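## Task

The rack holding the ports stands loose on the table. Take the free end of the red network patch cord and push it into the port beneath the red label, with the plug's latch clip on top, until it latches. It is not done if the cord is still moving shortly after you stop, if the rack ends up tilted, or if the plug stays seated only because the robot is holding it. Anything the robot is touching at the end must not sink more than about a fingernail's width once left alone.

## Robot and tools

Robot: two arms, left_arm and right_arm, each ending in a two-finger gripper with a wrist force-torque sensor and a wrist camera (cam_left_wrist, cam_right_wrist, both 896x504). The arm names do not tell you which side of an image something is on.

World frame: origin on the table top midway between the arms, +x out over the table, +z up, left_arm sits toward +y. Result lines give each gripper's end_effector_position (m) and end_effector_quat_wxyz, plus velocities (m/s, rad/s), in this frame. Printed positions drift from the truth, more at long reach. The reported point lies between the finger pads; fingertips extend 17.5 mm further along the gripper's +z (the pointing direction). Fingers open and close along gripper x. A flat block juts about 9 cm toward gripper -y and rotates with the hand; a pure rotation pivots about the pad point, which is 25 mm off the last joint's axis toward -y.

The 18-number row (used by execute_actions and move): for left_arm dx, dy, dz, rx, ry, rz, gripper position, force_limit, speed; then the same nine for right_arm. Always send all 18, each in [-1, 1]. The first six per arm are an offset, not a pose: measured in that gripper's own axes from its pose in the most recent result that showed it (before any such result in a scene, and for any second or later call in one reply, from where the arm is when the action begins). Scale: 1.0 equals 0.6 m for dx/dy/dz and 180 degrees for rx/ry/rz, which form a single rotation vector. All zeros therefore means return to that reference pose, not hold still. To keep an arm put, send the offset back to its desired pose in the first call of a reply and zeros afterwards.

Gripper numbers are absolute: position +1 = fully open (50 mm gap), about -0.65 = pads meeting, -1 = close until an object blocks. force_limit maps -1/0/+1 to about 20/102/185 N per pad (actual grip may run about 17 % higher). speed maps -1/0/+1 to 20/85/150 mm/s. A 0 is a real command, so to leave a gripper alone resend its last three numbers. Changes in force_limit or speed apply only with a new position value (a shift of 0.01 or more). To grip softer, open first.

execute_actions: {"actions": []} just returns state. {"actions": [{"rows": [[18 numbers]...], "steps": n}]} runs up to 15 rows/steps of 1/30 s each (default 15); each row is one step measured from the same reference, and the final row repeats to fill the steps. {"actions": [{"steps": n}]} waits n steps (max 300) counted from the previous result, thinking time included. Optional "pictures": false drops images. Each step the command is clipped to 100 mm and 16 degrees from the measured pose, so far targets take several calls; the motion trails commands by about 0.17 s.

move: {"target": [18 numbers], "speed": m/s 0.002 to 0.5 (default 0.25; rotation up to twice that in rad/s), "stop_force": N 13 to 80, optional}. Straight paths for both grippers to their offset targets, ending together, 0.5 to 10 s long. Paths ignore obstacles and the other arm. stop_force ends an arm's path when its wrist sensor feels that much extra push against the motion for 2 steps; the arm then backs 2 steps and holds. Use it only with slow speed, not while rotating, not earlier than 0.2 s into a scene, and not when backing off something the gripper already presses on. The result adds a move: line: done, off_target, moving, held, contact or fault, with limits such as paced (pose clipped) or held (steps blocked), and each gripper's distance to target.

wait: {"seconds": 0 to 10}, sends nothing new. zoom_image: {"camera": name, "region": [x0, y0, x1, y1]} in image pixels, at most 504x504, for a closer look. finished_scene: {"scene": 1 or 2}, ends and grades the current scene irreversibly and reveals the next task; only call it once the plug is latched and everything has settled.

Reading results: object_status 0 moving, 1 blocked while opening, 2 blocked while closing (a real grip), 3 at commanded position or pads met (usually nothing held). Opening in mm is about (250 - position_measured) x 0.202. Wrist force/torque are in gripper axes, noisy (offset up to about 5.5 N, saturating near 100 N); a press shows as force pointing back into the arm. "pose unreachable" and HELD mean the command was altered or blocked. Hand target shows where the controller is heading. Camera calibration lines give K and T_world_to_cam for projecting points.

Avoid: pressing a stiff arm past contact (torque fault at joint load limits or 150 N force fault stops the arm 10 s); fast touches; arms colliding; knocking the rack, cord or anything off the table; tipping the freestanding rack when inserting (push gently along the port axis, latch clip up); dropping the plug; holding loads long enough to overheat motors (warning at 70 °C, brake at 85 °C). Release the plug and back away, then let the cord come to rest before finishing.

Each tool is called by a JSON object that holds its "method" and its "body", one argument or row to a line.

## Session

{"method": "execute_actions", "body": {
  "actions": []
}}

Scene clock: 0.00 s of 6600.00 s.
left_arm: end_effector_position=(+1.0086, +0.5528, +0.1729) position_measured=3 object_status=3 end_effector_quat_wxyz=(-0.212, -0.125, +0.964, -0.101) end_effector_velocity=(-0.001, -0.000, -0.001) end_effector_angular_velocity=(-0.001, +0.002, -0.000) | right_arm: end_effector_position=(+0.7204, -0.2589, +0.3906) position_measured=3 object_status=3 end_effector_quat_wxyz=(+0.478, +0.742, +0.233, +0.409) end_effector_velocity=(+0.000, +0.001, -0.001) end_effector_angular_velocity=(-0.000, -0.000, +0.000)
Joint positions: left_arm=[-0.114 -0.752  0.96  -1.396 -1.856 -1.864] | right_arm=[ 4.176 -1.572 -2.014 -1.765  0.265  2.63 ]
Joint velocities: left_arm=[ 0.    -0.001  0.003 -0.001 -0.001  0.001] | right_arm=[ 0.    -0.001 -0.     0.001 -0.    -0.   ]
Joint torques (N m, as the arm reports them, + toward a larger angle): no reading
Motor temperatures (°C, as the motors report them): left_arm=[24 24 26 28 30 29] | right_arm=[25 21 24 28 34 29]
Wrist force (N, on the end effector, along its own x y z axes, offset not removed): no reading
Wrist torque (N m, same axes, about the end effector's origin, offset not removed): no reading
Hand target (left_arm): +1.009, +0.553, +0.173; -0.212, -0.125, +0.964, -0.101
Hand target (right_arm): +0.720, -0.259, +0.391; +0.478, +0.742, +0.233, +0.409
camera_calibration (this result's frames):
cam_left_wrist: T_world_to_cam=[[-0.888404, -0.207854, 0.409311, 0.942014], [-0.196114, 0.978009, 0.0709827, -0.339086], [-0.415064, -0.0172105, -0.909629, 0.738467], [0, 0, 0, 1]] pos_world=[1.0769, 0.54014, 0.310224]
cam_right_wrist: T_world_to_cam=[[0.552266, 0.763051, 0.33579, -0.333604], [-0.271318, -0.216347, 0.93786, -0.229006], [0.788282, -0.609054, 0.0875484, -0.610052], [0, 0, 0, 1]] pos_world=[0.602998, -0.166542, 0.380205]

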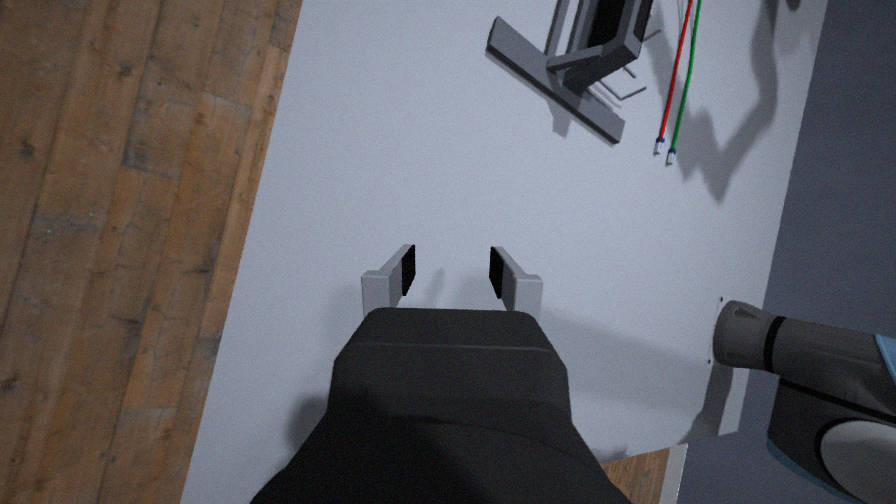

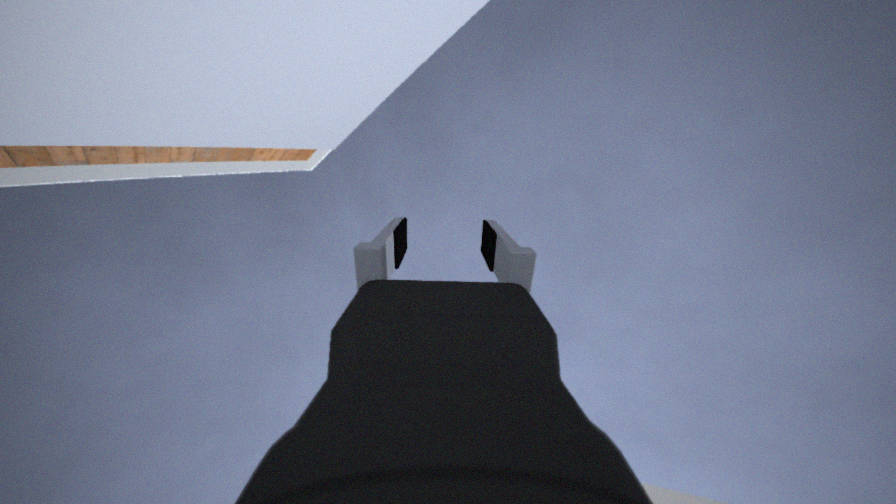

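{"method": "move", "body": {
  "target": [0.706,0.032,0.095,0,0,0.75,1,0,0,0.213,-0.672,-0.582,0.4466,-0.2716,0.3145,0.2,0,0],
  "speed": 0.3
}}

{"method": "zoom_image", "body": {
  "camera": "cam_right_wrist",
  "region": [360, 170, 540, 300]
}}

Scene clock: 11.30 s of 6600.00 s.
left_arm: end_effector_position=(+0.6095, +0.4725, +0.3033) position_measured=3 object_status=3 end_effector_quat_wxyz=(+0.012, +0.842, +0.485, -0.234) end_effector_velocity=(-0.002, -0.000, -0.000) end_effector_angular_velocity=(-0.004, -0.001, -0.007) | right_arm: end_effector_position=(+0.5199, +0.1906, +0.1496) position_measured=123 object_status=3 end_effector_quat_wxyz=(-0.256, +0.960, -0.110, +0.026) end_effector_velocity=(-0.000, +0.002, -0.002) end_effector_angular_velocity=(+0.007, +0.003, -0.004)
Joint positions: left_arm=[-0.315 -1.433  1.763 -1.58  -1.926  0.293] | right_arm=[ 4.233 -1.962 -1.979 -0.255  1.633  3.044]
Joint velocities: left_arm=[-0.001 -0.003  0.003 -0.    -0.001  0.007] | right_arm=[-0.    -0.005 -0.001  0.012  0.003  0.006]
Joint torques (N m, as the arm reports them, + toward a larger angle): left_arm=[-20.25 -69.95 -38.51  -0.2   -2.94   3.74] | right_arm=[ 9.84 70.65 29.02  7.24  1.93  1.28]
Motor temperatures (°C, as the motors report them): left_arm=[24 24 26 28 30 29] | right_arm=[25 21 24 28 34 29]
Wrist force (N, on the end effector, along its own x y z axes, offset not removed): left_arm=[1.6 -1.4 8.4] | right_arm=[4.5 2.3 0.0]
Wrist torque (N m, same axes, about the end effector's origin, offset not removed): left_arm=[-0.06 -0.45 -0.40] | right_arm=[0.42 -0.62 0.03]
Hand target (left_arm): +0.609, +0.472, +0.303; +0.012, +0.843, +0.484, -0.234
Hand target (right_arm): +0.520, +0.191, +0.149; -0.257, +0.960, -0.110, +0.026
Off the commanded pose (left_arm): 0.001 m, 0 deg.
Off the commanded pose (right_arm): 0.001 m, 0 deg.
After step 90, 3.73 s passed at rest.
move: done
camera_calibration (this result's frames):
cam_left_wrist: T_world_to_cam=[[0.406757, 0.805683, -0.430608, -0.496175], [0.892629, -0.450792, -0.000261509, -0.314886], [-0.194326, -0.384267, -0.902539, 0.726782], [0, 0, 0, 1]] pos_world=[0.624131, 0.53709, 0.44221]
cam_right_wrist: T_world_to_cam=[[0.982999, -0.181383, 0.0285258, -0.482937], [-0.171897, -0.96371, -0.204239, 0.301566], [0.0645361, 0.195863, -0.978505, 0.225248], [0, 0, 0, 1]] pos_world=[0.512028, 0.158908, 0.295774]

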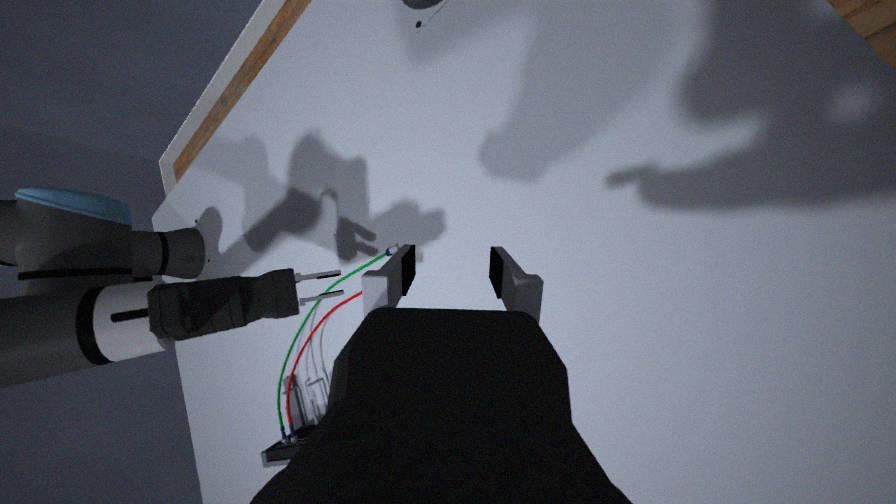

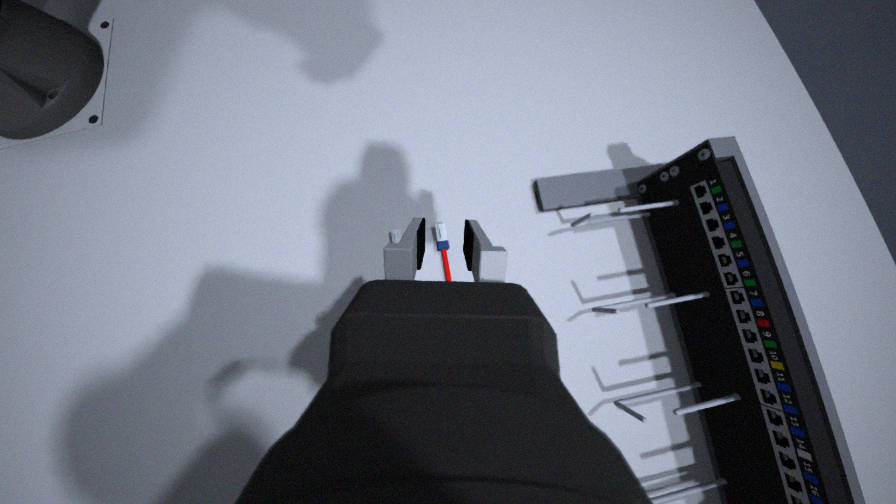

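Region (360, 170, 540, 300) of cam_right_wrist's 896x504 image, scaled by 2.800, with more detail than that image has.

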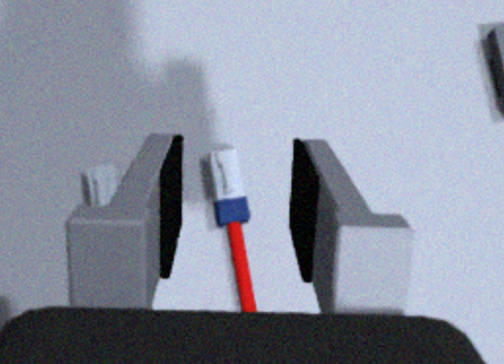

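{"method": "move", "body": {
  "target": [0,0,0,0,0,0,1,0,0,0,0.0645,0.193,0,-0.0305,-0.053,0.2,0,0],
  "speed": 0.15
}}

{"method": "zoom_image", "body": {
  "camera": "cam_right_wrist",
  "region": [385, 180, 505, 280]
}}

Scene clock: 16.13 s of 6600.00 s.
left_arm: end_effector_position=(+0.6094, +0.4725, +0.3033) position_measured=3 object_status=3 end_effector_quat_wxyz=(+0.012, +0.842, +0.485, -0.234) end_effector_velocity=(-0.002, +0.000, -0.001) end_effector_angular_velocity=(-0.000, +0.003, -0.001) | right_arm: end_effector_position=(+0.5245, +0.2140, +0.0301) position_measured=123 object_status=3 end_effector_quat_wxyz=(-0.258, +0.966, -0.017, +0.002) end_effector_velocity=(+0.000, +0.001, -0.003) end_effector_angular_velocity=(-0.000, +0.001, +0.005)
Joint positions: left_arm=[-0.315 -1.433  1.763 -1.579 -1.926  0.293] | right_arm=[ 4.196 -2.162 -1.942 -0.114  1.744  2.843]
Joint velocities: left_arm=[-0.    -0.001  0.002  0.002 -0.001  0.001] | right_arm=[-0.001 -0.005  0.002  0.002  0.003 -0.005]
Joint torques (N m, as the arm reports them, + toward a larger angle): left_arm=[ 15.26 -45.83 -60.82  -3.95   1.51  -3.81] | right_arm=[-15.64  79.22  44.89   7.48   2.67  -2.07]
Motor temperatures (°C, as the motors report them): left_arm=[24 24 26 28 30 29] | right_arm=[25 21 24 28 34 29]
Wrist force (N, on the end effector, along its own x y z axes, offset not removed): left_arm=[6.5 1.3 2.9] | right_arm=[3.8 3.5 -0.2]
Wrist torque (N m, same axes, about the end effector's origin, offset not removed): left_arm=[0.48 -1.11 -0.37] | right_arm=[0.64 -0.49 0.16]
Hand target (left_arm): +0.609, +0.473, +0.303; +0.012, +0.842, +0.485, -0.234
Hand target (right_arm): +0.525, +0.214, +0.030; -0.258, +0.966, -0.017, +0.002
Off the commanded pose (left_arm): 0.000 m, 0 deg.
Off the commanded pose (right_arm): 0.000 m, 0 deg.
After step 90, 0.43 s passed at rest.
move: done
camera_calibration (this result's frames):
cam_left_wrist: T_world_to_cam=[[0.406752, 0.805682, -0.430614, -0.496164], [0.892624, -0.450802, -0.00029235, -0.31486], [-0.194357, -0.384257, -0.902536, 0.726793], [0, 0, 0, 1]] pos_world=[0.624125, 0.537087, 0.44221]
cam_right_wrist: T_world_to_cam=[[0.999552, 0.00911114, 0.0284944, -0.529196], [0.0147669, -0.978632, -0.205087, 0.205737], [0.026017, 0.205416, -0.978329, 0.121511], [0, 0, 0, 1]] pos_world=[0.52276, 0.181202, 0.176151]

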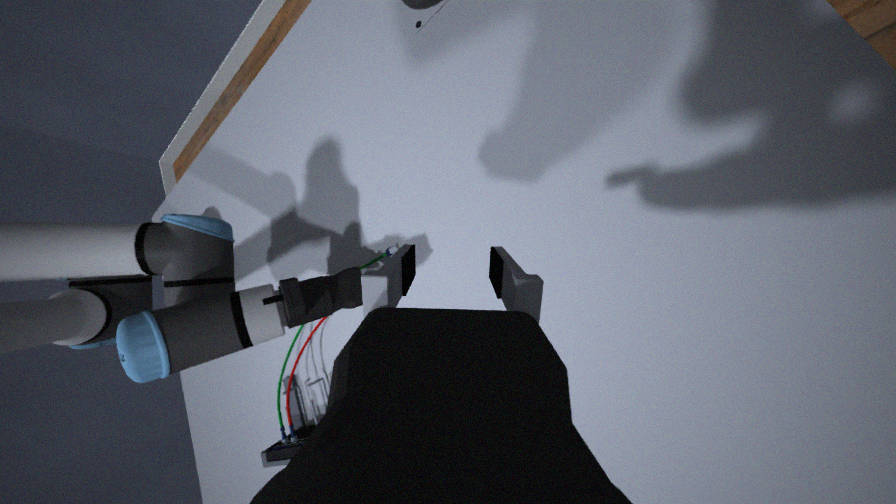

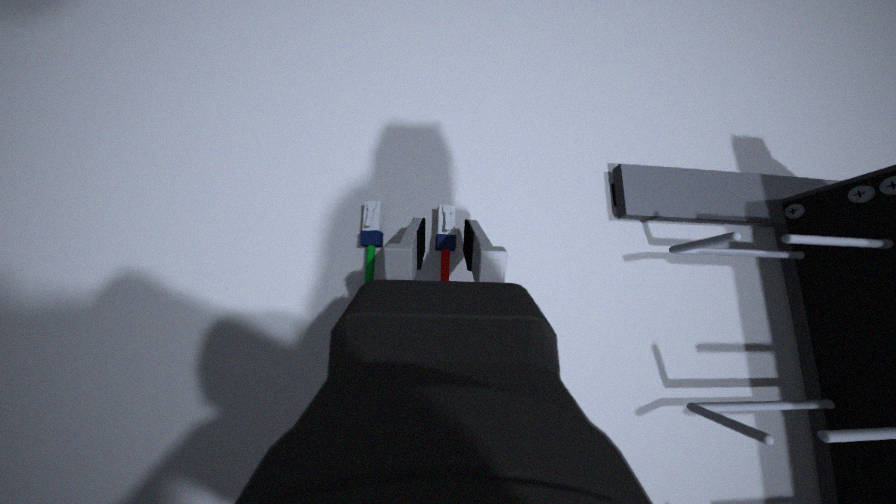

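Region (385, 180, 505, 280) of cam_right_wrist's 896x504 image, scaled by 4.200, with more detail than that image has.

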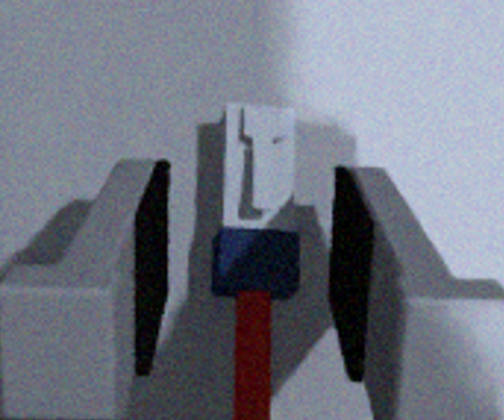

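{"method": "move", "body": {
  "target": [0,0,0,0,0,0,1,0,0,0.0017,0.0078,0.0087,0,0,0,0.2,0,0],
  "speed": 0.01,
  "stop_force": 13
}}

{"method": "execute_actions", "body": {
  "actions": [
    {"rows":[[0,0,0,0,0,0,1,0,0,0,0,0,0,0,0,-1,-0.4,-0.6]],"steps":15}
  ],
  "pictures": false
}}

{"method": "move", "body": {
  "target": [0,0,0,0,0,0,1,0,0,0,0,-0.17,0,0,0,-1,-0.4,-0.6],
  "speed": 0.15
}}

Scene clock: 22.60 s of 6600.00 s.
left_arm: end_effector_position=(+0.6095, +0.4725, +0.3033) position_measured=3 object_status=3 end_effector_quat_wxyz=(+0.012, +0.842, +0.485, -0.234) end_effector_velocity=(+0.001, -0.000, +0.000) end_effector_angular_velocity=(-0.001, -0.002, -0.002) | right_arm: end_effector_position=(+0.5254, +0.2125, +0.0235) position_measured=123 object_status=3 end_effector_quat_wxyz=(-0.258, +0.966, -0.017, +0.002) end_effector_velocity=(+0.001, -0.001, -0.003) end_effector_angular_velocity=(-0.002, -0.000, -0.001)
Joint positions: left_arm=[-0.315 -1.433  1.763 -1.58  -1.926  0.293] | right_arm=[ 4.195 -2.171 -1.944 -0.103  1.745  2.842]
Joint velocities: left_arm=[-0.001  0.    -0.001 -0.001  0.     0.002] | right_arm=[-0.001 -0.004 -0.001  0.003 -0.001 -0.001]
Joint torques (N m, as the arm reports them, + toward a larger angle): left_arm=[ 11.21 -45.77 -60.54  -4.18   1.24  -3.55] | right_arm=[-14.9   77.67  21.64   7.37   2.77  -2.09]
Motor temperatures (°C, as the motors report them): left_arm=[24 24 26 28 30 29] | right_arm=[25 21 24 28 34 29]
Wrist force (N, on the end effector, along its own x y z axes, offset not removed): left_arm=[-3.9 -1.4 3.2] | right_arm=[4.6 1.7 0.2]
Wrist torque (N m, same axes, about the end effector's origin, offset not removed): left_arm=[-0.06 0.61 -0.26] | right_arm=[0.24 -0.66 0.02]
Hand target (left_arm): +0.609, +0.473, +0.303; +0.012, +0.842, +0.485, -0.234
Hand target (right_arm): +0.525, +0.212, +0.023; -0.258, +0.966, -0.017, +0.002
Off the commanded pose (left_arm): 0.000 m, 0 deg.
Off the commanded pose (right_arm): 0.000 m, 0 deg.
After step 90, 2.57 s passed at rest.
move: done
camera_calibration (this result's frames):
cam_left_wrist: T_world_to_cam=[[0.406757, 0.805683, -0.430608, -0.496176], [0.892629, -0.450792, -0.000261318, -0.314886], [-0.194325, -0.384267, -0.902539, 0.726782], [0, 0, 0, 1]] pos_world=[0.624131, 0.53709, 0.44221]
cam_right_wrist: T_world_to_cam=[[0.999552, 0.009136, 0.0284924, -0.529887], [0.0147904, -0.978636, -0.20507, 0.202967], [0.0260102, 0.2054, -0.978332, 0.115354], [0, 0, 0, 1]] pos_world=[0.523647, 0.179778, 0.169575]

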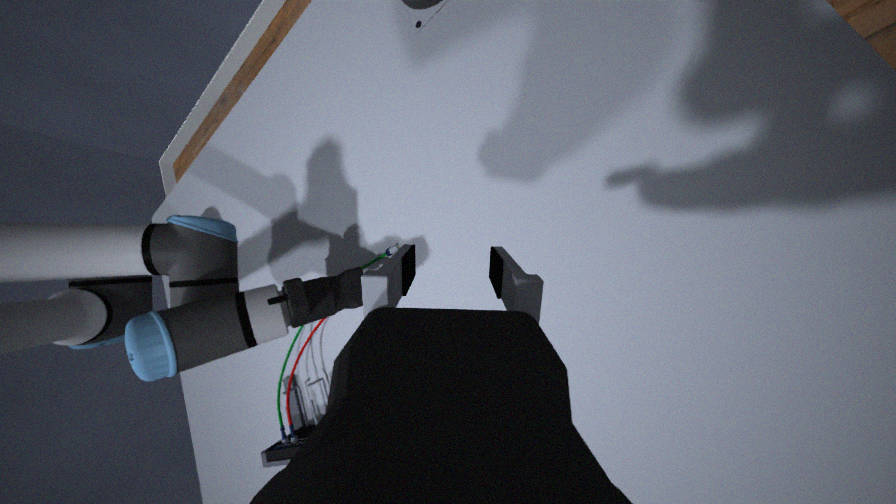

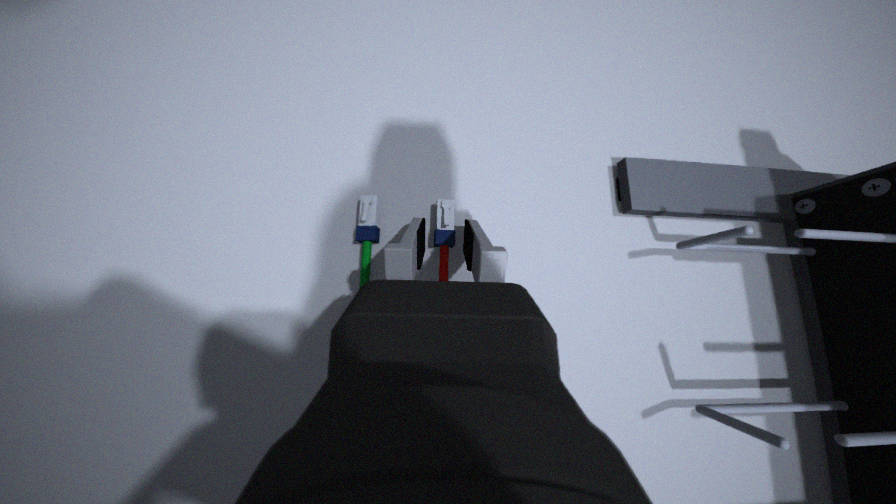

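Scene clock: 23.10 s of 6600.00 s.
left_arm: end_effector_position=(+0.6095, +0.4725, +0.3033) position_measured=3 object_status=3 end_effector_quat_wxyz=(+0.012, +0.842, +0.485, -0.234) end_effector_velocity=(-0.001, +0.000, -0.000) end_effector_angular_velocity=(+0.001, +0.002, +0.002) | right_arm: end_effector_position=(+0.5254, +0.2125, +0.0234) position_measured=198 object_status=0 end_effector_quat_wxyz=(-0.258, +0.966, -0.017, +0.002) end_effector_velocity=(-0.000, +0.000, -0.000) end_effector_angular_velocity=(-0.001, +0.000, +0.000)
Joint positions: left_arm=[-0.315 -1.433  1.763 -1.58  -1.926  0.293] | right_arm=[ 4.194 -2.171 -1.944 -0.103  1.745  2.842]
Joint velocities: left_arm=[-0.    -0.     0.001  0.001  0.    -0.002] | right_arm=[ 0.    -0.    -0.    -0.001  0.    -0.   ]
Joint torques (N m, as the arm reports them, + toward a larger angle): left_arm=[ 11.24 -46.09 -60.78  -3.74   1.24  -3.48] | right_arm=[-12.36 103.81  28.32   3.06   2.76  -1.63]
Motor temperatures (°C, as the motors report them): left_arm=[24 24 26 28 30 29] | right_arm=[25 21 24 28 34 29]
Wrist force (N, on the end effector, along its own x y z axes, offset not removed): left_arm=[-1.3 -5.2 4.4] | right_arm=[4.9 4.4 -1.0]
Wrist torque (N m, same axes, about the end effector's origin, offset not removed): left_arm=[-0.73 0.37 -0.24] | right_arm=[0.76 -0.68 -0.02]
Hand target (left_arm): +0.609, +0.473, +0.303; +0.012, +0.842, +0.485, -0.234
Hand target (right_arm): +0.525, +0.213, +0.023; -0.258, +0.966, -0.017, +0.002
Off the commanded pose (left_arm): 0.000 m, 0 deg.
Off the commanded pose (right_arm): 0.000 m, 0 deg.
Steps of this call (steps 1 to 15: all 15 steps of this action). Readings (end_effector_position | what the end effector reports):
1: left_arm (+0.6095, +0.4725, +0.3033) | right_arm (+0.5254, +0.2125, +0.0234) | left_arm position_measured=3 object_status=3 | right_arm position_measured=124 object_status=0
2: left_arm (+0.6095, +0.4725, +0.3033) | right_arm (+0.5254, +0.2125, +0.0234) | left_arm position_measured=3 object_status=3 | right_arm position_measured=132 object_status=0
4: left_arm (+0.6095, +0.4725, +0.3033) | right_arm (+0.5254, +0.2125, +0.0234) | left_arm position_measured=3 object_status=3 | right_arm position_measured=147 object_status=0
8: left_arm (+0.6095, +0.4725, +0.3033) | right_arm (+0.5254, +0.2125, +0.0234) | left_arm position_measured=3 object_status=3 | right_arm position_measured=177 object_status=0
15: the state above

Scene clock: 24.60 s of 6600.00 s.
left_arm: end_effector_position=(+0.6095, +0.4725, +0.3033) position_measured=3 object_status=3 end_effector_quat_wxyz=(+0.012, +0.842, +0.485, -0.234) end_effector_velocity=(-0.001, +0.001, -0.002) end_effector_angular_velocity=(+0.004, +0.003, +0.001) | right_arm: end_effector_position=(+0.5244, +0.1620, +0.1117) position_measured=198 object_status=2 end_effector_quat_wxyz=(-0.258, +0.966, -0.017, +0.002) end_effector_velocity=(+0.001, -0.002, +0.002) end_effector_angular_velocity=(-0.001, +0.000, -0.001)
Joint positions: left_arm=[-0.315 -1.433  1.763 -1.58  -1.926  0.293] | right_arm=[ 4.17  -1.999 -2.009 -0.214  1.757  2.82 ]
Joint velocities: left_arm=[-0.     0.     0.003  0.     0.002 -0.002] | right_arm=[-0.002  0.005 -0.001 -0.004  0.    -0.   ]
Joint torques (N m, as the arm reports them, + toward a larger angle): left_arm=[ 11.47 -47.21 -60.89  -3.81   1.    -3.75] | right_arm=[-16.46  92.2   27.46   3.14   2.88  -2.43]
Motor temperatures (°C, as the motors report them): left_arm=[24 24 26 28 30 29] | right_arm=[25 21 24 28 34 29]
Wrist force (N, on the end effector, along its own x y z axes, offset not removed): left_arm=[-3.7 0.8 3.1] | right_arm=[3.0 2.9 -0.3]
Wrist torque (N m, same axes, about the end effector's origin, offset not removed): left_arm=[0.48 0.64 -0.04] | right_arm=[0.50 -0.34 0.01]
Hand target (left_arm): +0.609, +0.473, +0.303; +0.012, +0.842, +0.485, -0.234
Hand target (right_arm): +0.524, +0.162, +0.112; -0.258, +0.966, -0.017, +0.002
Off the commanded pose (left_arm): 0.000 m, 0 deg.
Off the commanded pose (right_arm): 0.000 m, 0 deg.
move: done
camera_calibration (this result's frames):
cam_left_wrist: T_world_to_cam=[[0.406757, 0.805683, -0.430608, -0.496176], [0.892629, -0.450792, -0.00026152, -0.314886], [-0.194325, -0.384267, -0.902539, 0.726782], [0, 0, 0, 1]] pos_world=[0.624131, 0.53709, 0.44221]
cam_right_wrist: T_world_to_cam=[[0.999552, 0.00913533, 0.0284932, -0.530966], [0.0147863, -0.978664, -0.204936, 0.171557], [0.0260131, 0.205265, -0.978361, 0.212079], [0, 0, 0, 1]] pos_world=[0.522675, 0.129215, 0.257777]

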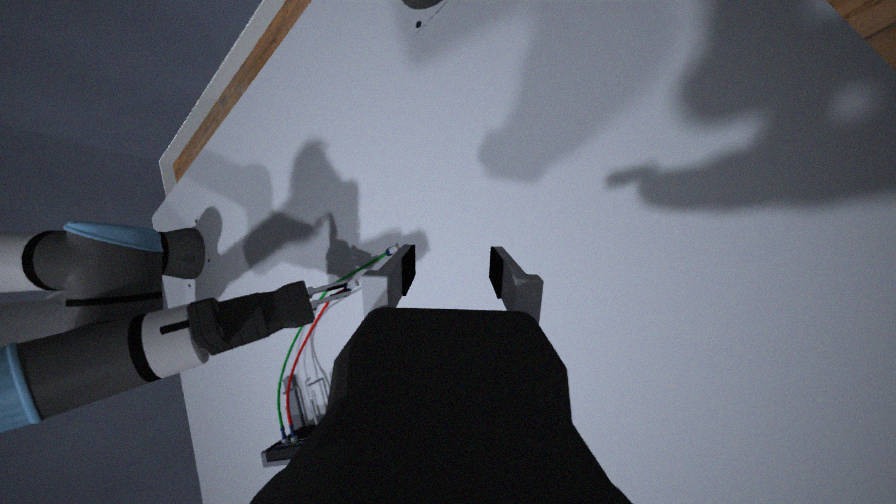

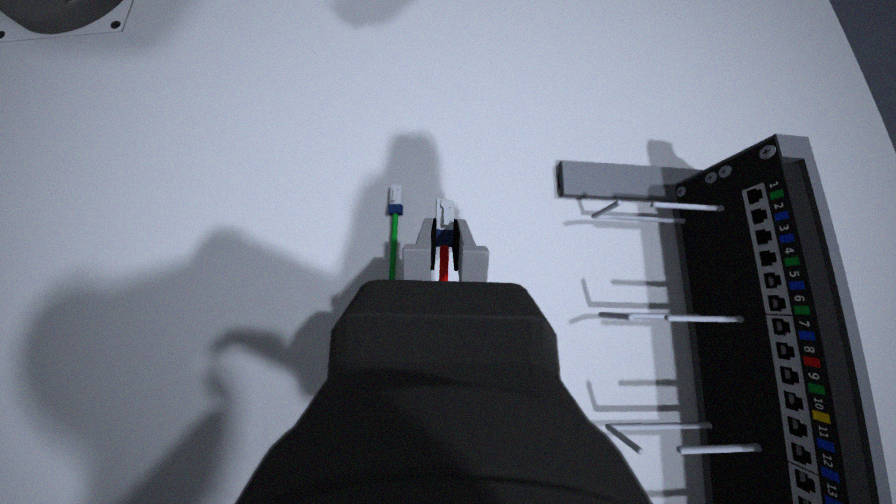

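{"method": "move", "body": {
  "target": [-0.227,0.25,0.419,-0.2875,-0.028,0.376,1,0,0,0.313,0.0895,-0.044,0,0.249,0.4335,-1,-0.4,-0.6]
}}

{"method": "zoom_image", "body": {
  "camera": "cam_right_wrist",
  "region": [375, 120, 515, 250]
}}

{"method": "zoom_image", "body": {
  "camera": "cam_left_wrist",
  "region": [550, 250, 690, 330]
}}

Scene clock: 32.73 s of 6600.00 s.
left_arm: end_effector_position=(+0.5795, +0.2204, +0.1042) position_measured=3 object_status=3 end_effector_quat_wxyz=(+0.500, +0.866, +0.000, -0.000) end_effector_velocity=(-0.000, -0.003, -0.001) end_effector_angular_velocity=(-0.014, -0.008, -0.002) | right_arm: end_effector_position=(+0.7099, +0.0962, +0.1068) position_measured=198 object_status=2 end_effector_quat_wxyz=(+0.178, -0.673, +0.695, -0.183) end_effector_velocity=(+0.001, +0.000, -0.001) end_effector_angular_velocity=(-0.002, +0.002, -0.012)
Joint positions: left_arm=[-0.502 -1.115  2.303 -3.432 -2.448  0.766] | right_arm=[ 4.2   -2.073 -1.809 -0.641  1.087  4.323]
Joint velocities: left_arm=[-0.001  0.012 -0.    -0.031 -0.007 -0.008] | right_arm=[-0.    -0.003  0.006 -0.012 -0.002  0.013]
Joint torques (N m, as the arm reports them, + toward a larger angle): left_arm=[-19.37 -48.52 -36.13  -7.29  -4.32  -3.76] | right_arm=[-17.56  77.44  52.86   2.65  -4.35   2.19]
Motor temperatures (°C, as the motors report them): left_arm=[24 24 26 28 30 29] | right_arm=[25 21 24 28 34 29]
Wrist force (N, on the end effector, along its own x y z axes, offset not removed): left_arm=[-1.5 1.3 3.0] | right_arm=[3.7 4.5 -1.2]
Wrist torque (N m, same axes, about the end effector's origin, offset not removed): left_arm=[0.52 0.23 -0.21] | right_arm=[0.77 -0.48 0.01]
Hand target (left_arm): +0.580, +0.220, +0.104; +0.501, +0.866, -0.000, +0.000
Hand target (right_arm): +0.710, +0.096, +0.107; -0.178, +0.672, -0.695, +0.183
Off the commanded pose (left_arm): 0.000 m, 0 deg.
Off the commanded pose (right_arm): 0.000 m, 0 deg.
After step 90, 1.40 s passed at rest.
move: done
camera_calibration (this result's frames):
cam_left_wrist: T_world_to_cam=[[0.999605, -0.0226377, -0.0166547, -0.570758], [0.00945252, -0.28727, 0.957803, -0.0259509], [-0.0264668, -0.957582, -0.286943, 0.409277], [0, 0, 0, 1]] pos_world=[0.58161, 0.371541, 0.132789]
cam_right_wrist: T_world_to_cam=[[0.0115183, -0.999396, 0.0327965, 0.0823442], [-0.979622, -0.0178554, -0.200054, 0.716398], [0.200518, -0.0298239, -0.979236, 0.114808], [0, 0, 0, 1]] pos_world=[0.67783, 0.09851, 0.253041]

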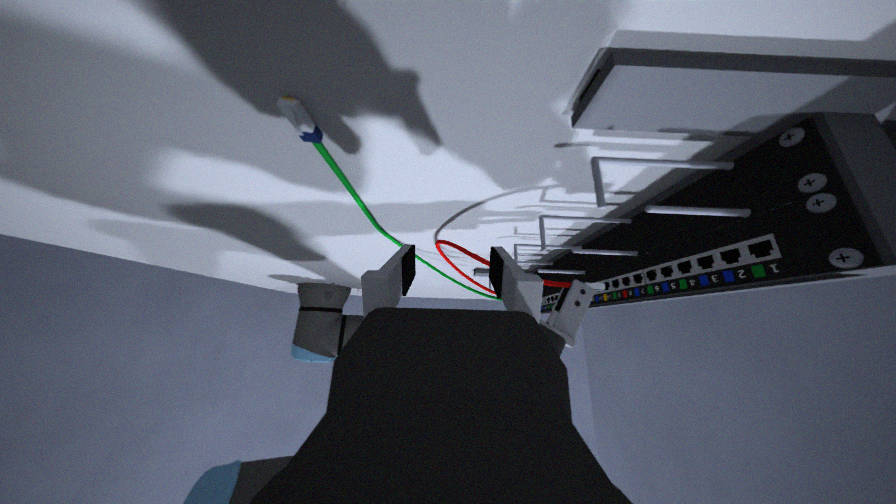

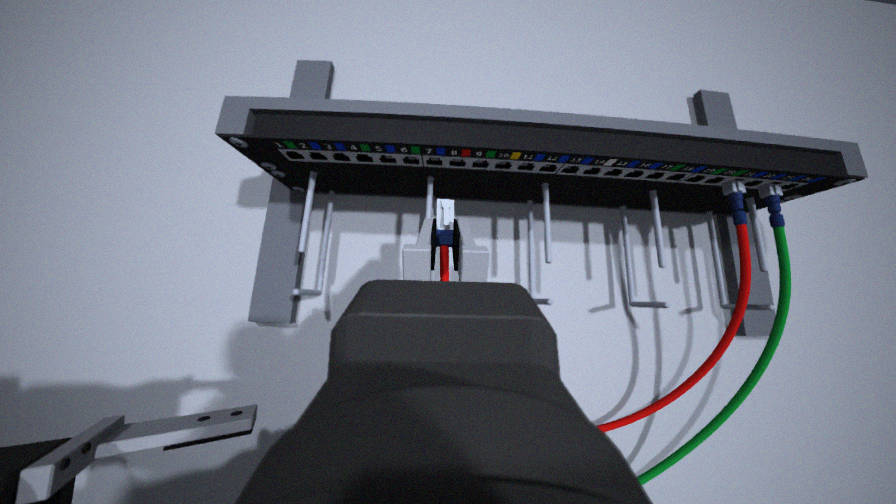

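Region (375, 120, 515, 250) of cam_right_wrist's 896x504 image, scaled by 3.600, with more detail than that image has; it fills the top 468 rows of this view, and the rest is white.

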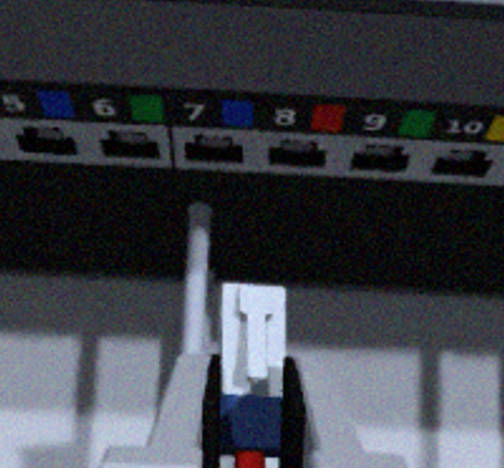

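Region (550, 250, 690, 330) of cam_left_wrist's 896x504 image, scaled by 3.600, with more detail than that image has; it fills the top 288 rows of this view, and the rest is white.

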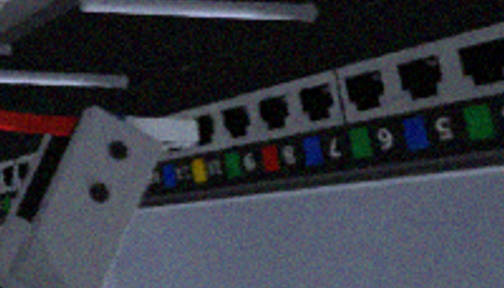

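{"method": "move", "body": {
  "target": [0,0,0,0,0,0,1,0,0,0.0115,-0.0228,0.0273,0,0.003,0.005,-1,-0.4,-0.6],
  "speed": 0.05
}}

{"method": "zoom_image", "body": {
  "camera": "cam_right_wrist",
  "region": [405, 170, 485, 240]
}}

{"method": "zoom_image", "body": {
  "camera": "cam_left_wrist",
  "region": [590, 260, 650, 300]
}}

Scene clock: 36.83 s of 6600.00 s.
left_arm: end_effector_position=(+0.5795, +0.2203, +0.1043) position_measured=3 object_status=3 end_effector_quat_wxyz=(+0.500, +0.866, +0.000, -0.000) end_effector_velocity=(+0.000, +0.000, -0.000) end_effector_angular_velocity=(+0.000, -0.000, -0.000) | right_arm: end_effector_position=(+0.7293, +0.0888, +0.0994) position_measured=198 object_status=2 end_effector_quat_wxyz=(+0.176, -0.666, +0.701, -0.185) end_effector_velocity=(+0.003, -0.001, -0.002) end_effector_angular_velocity=(-0.000, +0.001, -0.003)
Joint positions: left_arm=[-0.503 -1.115  2.303 -3.432 -2.448  0.766] | right_arm=[ 4.176 -2.091 -1.796 -0.633  1.088  4.317]
Joint velocities: left_arm=[ 0.001  0.    -0.     0.001 -0.     0.001] | right_arm=[-0.004 -0.003  0.002  0.001  0.001 -0.   ]
Joint torques (N m, as the arm reports them, + toward a larger angle): left_arm=[ 12.89 -73.64 -19.96  -1.51   0.44   4.03] | right_arm=[-16.78  80.3   53.98   6.4    0.5   -2.33]
Motor temperatures (°C, as the motors report them): left_arm=[24 24 26 28 30 29] | right_arm=[25 21 24 28 34 29]
Wrist force (N, on the end effector, along its own x y z axes, offset not removed): left_arm=[0.2 2.0 0.3] | right_arm=[4.4 3.0 -0.2]
Wrist torque (N m, same axes, about the end effector's origin, offset not removed): left_arm=[0.41 -0.11 -0.17] | right_arm=[0.52 -0.64 0.05]
Hand target (left_arm): +0.580, +0.220, +0.104; +0.500, +0.866, +0.000, -0.000
Hand target (right_arm): +0.730, +0.089, +0.099; -0.176, +0.666, -0.701, +0.185
Off the commanded pose (left_arm): 0.000 m, 0 deg.
Off the commanded pose (right_arm): 0.000 m, 0 deg.
After step 90, 0.23 s passed at rest.
move: done
camera_calibration (this result's frames):
cam_left_wrist: T_world_to_cam=[[0.999604, -0.022724, -0.0165834, -0.570753], [0.00936071, -0.287222, 0.957818, -0.0259536], [-0.0265286, -0.957595, -0.286895, 0.409245], [0, 0, 0, 1]] pos_world=[0.581627, 0.371467, 0.132804]
cam_right_wrist: T_world_to_cam=[[-0.00654734, -0.999425, 0.0332789, 0.0880719], [-0.979782, -0.000243225, -0.200068, 0.732411], [0.199961, -0.033916, -0.979217, 0.104199], [0, 0, 0, 1]] pos_world=[0.697344, 0.0917334, 0.245634]

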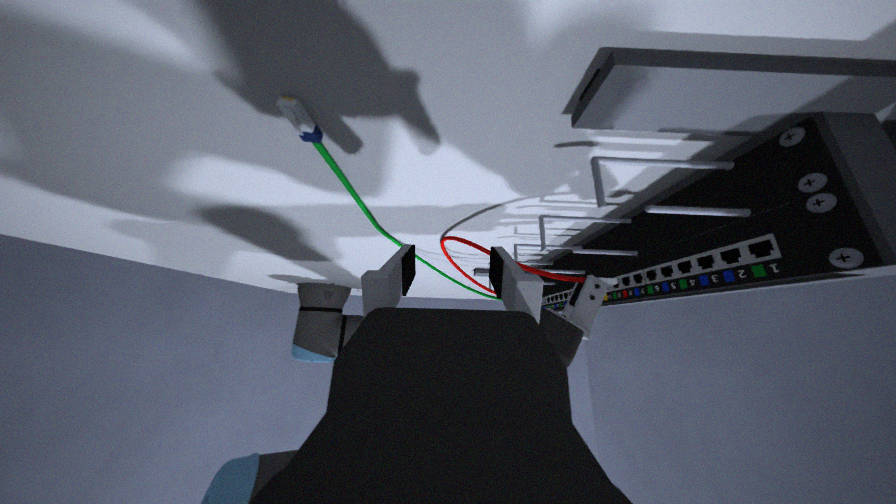

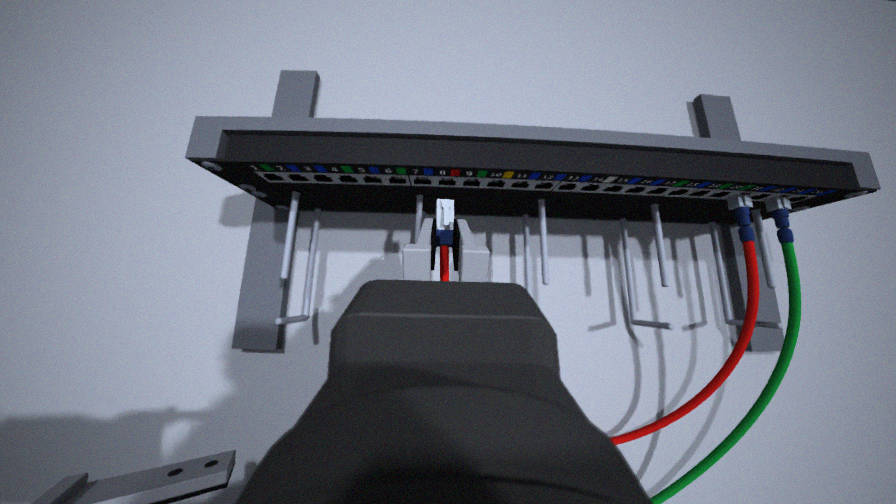

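Region (405, 170, 485, 240) of cam_right_wrist's 896x504 image, scaled by 6.300, with more detail than that image has; it fills the top 441 rows of this view, and the rest is white.

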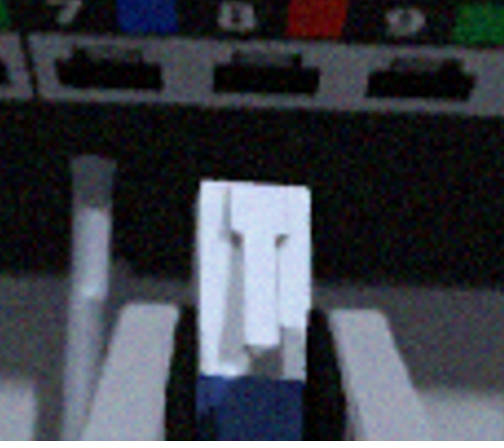

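Region (590, 260, 650, 300) of cam_left_wrist's 896x504 image, scaled by 8.400, with more detail than that image has.

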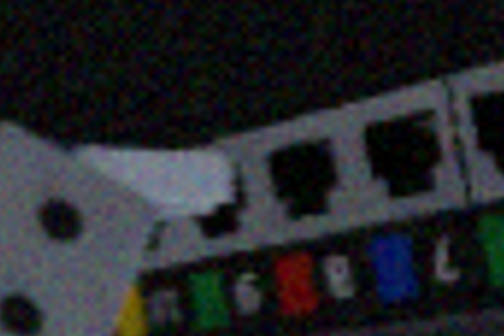

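{"method": "move", "body": {
  "target": [0,0,0,0,0,0,1,0,0,-0.0009,-0.0144,0.0117,0,0.0193,-0.011,-1,-0.4,-0.6],
  "speed": 0.04
}}

{"method": "zoom_image", "body": {
  "camera": "cam_right_wrist",
  "region": [415, 180, 475, 225]
}}

{"method": "zoom_image", "body": {
  "camera": "cam_left_wrist",
  "region": [600, 265, 650, 295]
}}

Scene clock: 41.73 s of 6600.00 s.
left_arm: end_effector_position=(+0.5795, +0.2204, +0.1042) position_measured=3 object_status=3 end_effector_quat_wxyz=(+0.500, +0.866, +0.000, -0.000) end_effector_velocity=(-0.000, +0.000, -0.000) end_effector_angular_velocity=(-0.000, +0.003, -0.000) | right_arm: end_effector_position=(+0.7400, +0.0888, +0.0976) position_measured=198 object_status=2 end_effector_quat_wxyz=(+0.153, -0.672, +0.694, -0.207) end_effector_velocity=(+0.002, +0.000, -0.000) end_effector_angular_velocity=(-0.016, +0.001, +0.000)
Joint positions: left_arm=[-0.502 -1.115  2.303 -3.432 -2.448  0.766] | right_arm=[ 4.171 -2.11  -1.752 -0.717  1.066  4.307]
Joint velocities: left_arm=[ 0.     0.     0.     0.002 -0.002 -0.001] | right_arm=[-0.001 -0.004  0.011 -0.02  -0.005 -0.003]
Joint torques (N m, as the arm reports them, + toward a larger angle): left_arm=[-16.44 -63.41 -26.58  -6.66   0.01   2.9 ] | right_arm=[-14.78  80.58  53.28   2.34  -4.37  -2.05]
Motor temperatures (°C, as the motors report them): left_arm=[24 24 26 28 30 29] | right_arm=[25 21 24 28 34 29]
Wrist force (N, on the end effector, along its own x y z axes, offset not removed): left_arm=[2.4 -0.2 0.1] | right_arm=[4.0 3.5 -0.2]
Wrist torque (N m, same axes, about the end effector's origin, offset not removed): left_arm=[0.08 -0.38 -0.32] | right_arm=[0.69 -0.50 0.10]
Hand target (left_arm): +0.580, +0.220, +0.104; +0.500, +0.866, +0.000, -0.000
Hand target (right_arm): +0.740, +0.089, +0.098; -0.152, +0.672, -0.694, +0.208
Off the commanded pose (left_arm): 0.000 m, 0 deg.
Off the commanded pose (right_arm): 0.000 m, 0 deg.
After step 90, 0.77 s passed at rest.
move: done
camera_calibration (this result's frames):
cam_left_wrist: T_world_to_cam=[[0.999605, -0.0226371, -0.0166546, -0.570758], [0.00945261, -0.28727, 0.957803, -0.0259507], [-0.0264663, -0.957582, -0.286943, 0.409277], [0, 0, 0, 1]] pos_world=[0.58161, 0.371541, 0.132789]
cam_right_wrist: T_world_to_cam=[[-0.00608883, -0.994872, 0.100962, 0.0808609], [-0.980421, -0.0139329, -0.196422, 0.743876], [0.196821, -0.100181, -0.975308, 0.108099], [0, 0, 0, 1]] pos_world=[0.708528, 0.10164, 0.24338]

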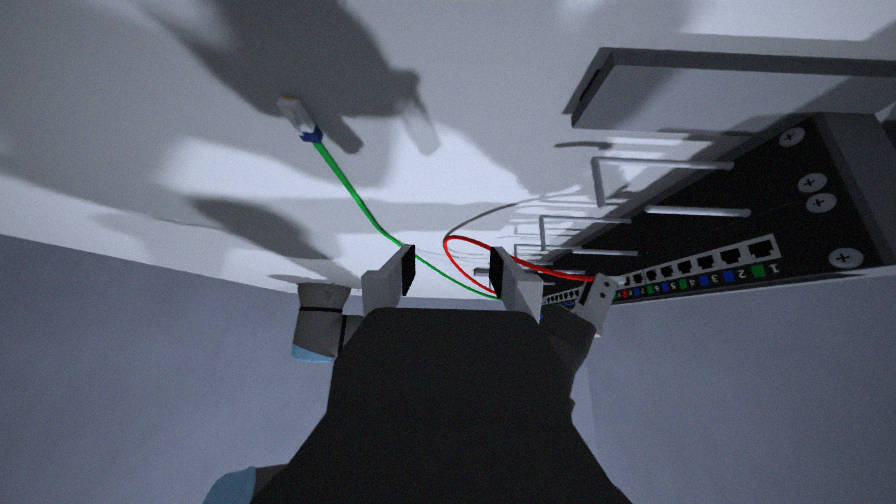

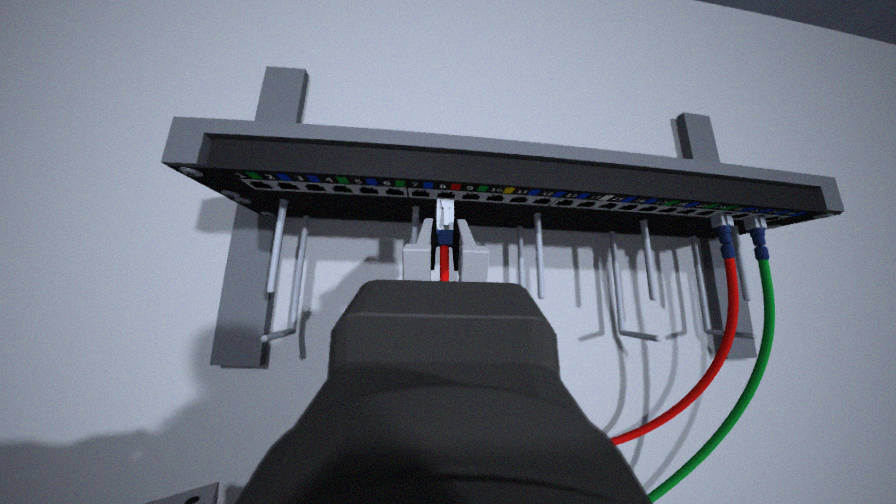

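Region (415, 180, 475, 225) of cam_right_wrist's 896x504 image, scaled by 8.400, with more detail than that image has; it fills the top 378 rows of this view, and the rest is white.

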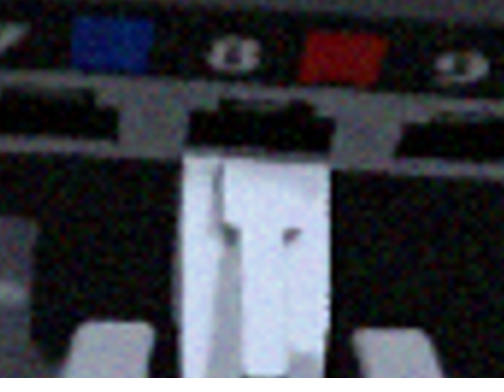

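Region (600, 265, 650, 295) of cam_left_wrist's 896x504 image, scaled by 10.080, with more detail than that image has; it fills the top 302 rows of this view, and the rest is white.

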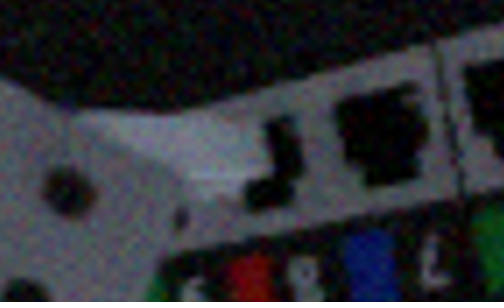

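{"method": "move", "body": {
  "target": [0,0,0,0,0,0,1,0,0,0.0007,-0.023,0.0134,0,0,0,-1,-0.4,-0.6],
  "speed": 0.005,
  "stop_force": 20
}}

{"method": "zoom_image", "body": {
  "camera": "cam_right_wrist",
  "region": [405, 180, 485, 250]
}}

Scene clock: 45.50 s of 6600.00 s.
left_arm: end_effector_position=(+0.5795, +0.2203, +0.1042) position_measured=3 object_status=3 end_effector_quat_wxyz=(+0.500, +0.866, +0.000, -0.000) end_effector_velocity=(+0.001, -0.000, +0.000) end_effector_angular_velocity=(-0.000, -0.000, +0.001) | right_arm: end_effector_position=(+0.7455, +0.0885, +0.0973) position_measured=198 object_status=2 end_effector_quat_wxyz=(+0.152, -0.672, +0.694, -0.208) end_effector_velocity=(-0.002, +0.001, -0.000) end_effector_angular_velocity=(+0.000, +0.000, +0.000)
Joint positions: left_arm=[-0.503 -1.115  2.303 -3.432 -2.448  0.766] | right_arm=[ 4.165 -2.115 -1.745 -0.717  1.066  4.3  ]
Joint velocities: left_arm=[ 0.     0.    -0.001 -0.     0.001 -0.001] | right_arm=[ 0.002  0.001 -0.001 -0.     0.     0.002]
Joint torques (N m, as the arm reports them, + toward a larger angle): left_arm=[  2.08 -52.61 -25.52  -4.53  -2.58  -1.15] | right_arm=[ -8.58 108.21  40.98   7.72  -8.35   1.47]
Motor temperatures (°C, as the motors report them): left_arm=[24 24 26 28 30 29] | right_arm=[25 21 24 28 34 29]
Wrist force (N, on the end effector, along its own x y z axes, offset not removed): left_arm=[2.1 -1.1 3.3] | right_arm=[9.0 28.4 -14.8]
Wrist torque (N m, same axes, about the end effector's origin, offset not removed): left_arm=[-0.05 -0.27 -0.43] | right_arm=[0.34 -0.21 0.11]
Hand target (left_arm): +0.580, +0.220, +0.104; +0.500, +0.866, +0.000, -0.000
Hand target (right_arm): +0.745, +0.088, +0.097; -0.152, +0.672, -0.694, +0.208
Off the commanded pose (left_arm): 0.000 m, 0 deg.
Off the commanded pose (right_arm): 0.011 m, 0 deg.
move: contact (right_arm)
camera_calibration (this result's frames):
cam_left_wrist: T_world_to_cam=[[0.999604, -0.0227291, -0.0165648, -0.570756], [0.00934138, -0.287227, 0.957817, -0.0259398], [-0.0265282, -0.957593, -0.286901, 0.409246], [0, 0, 0, 1]] pos_world=[0.581629, 0.371467, 0.132804]
cam_right_wrist: T_world_to_cam=[[-0.00585934, -0.994749, 0.102178, 0.0803367], [-0.980515, -0.0143485, -0.195917, 0.749227], [0.196355, -0.101335, -0.975283, 0.107234], [0, 0, 0, 1]] pos_world=[0.714043, 0.101532, 0.243161]

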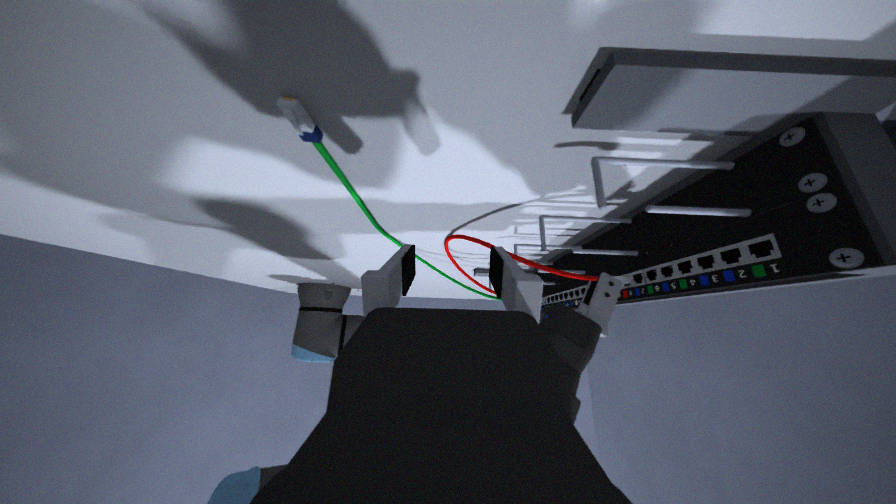

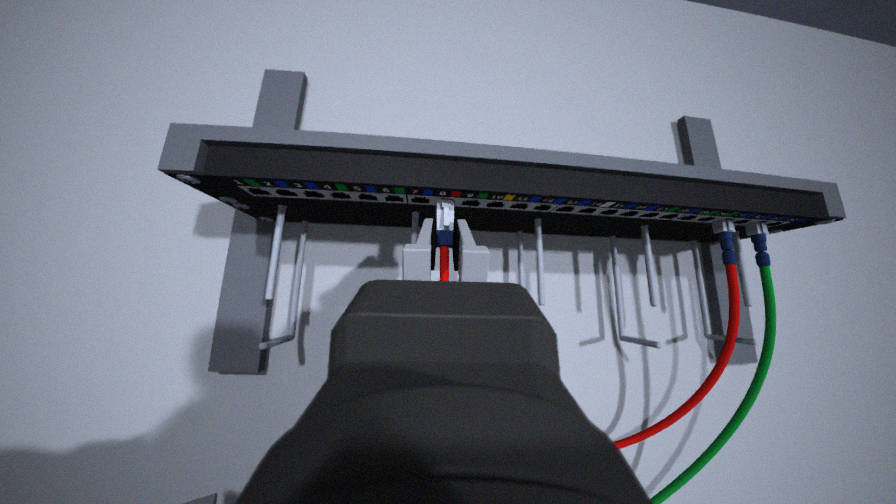

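Region (405, 180, 485, 250) of cam_right_wrist's 896x504 image, scaled by 6.300, with more detail than that image has; it fills the top 441 rows of this view, and the rest is white.

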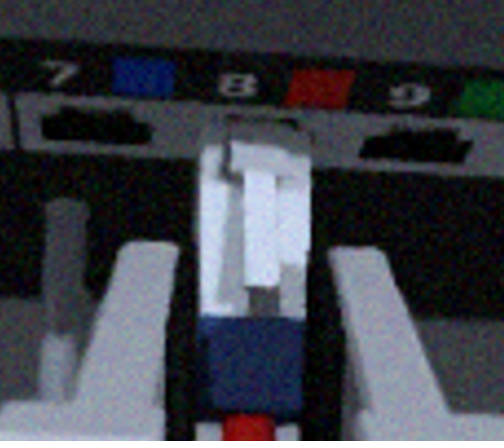

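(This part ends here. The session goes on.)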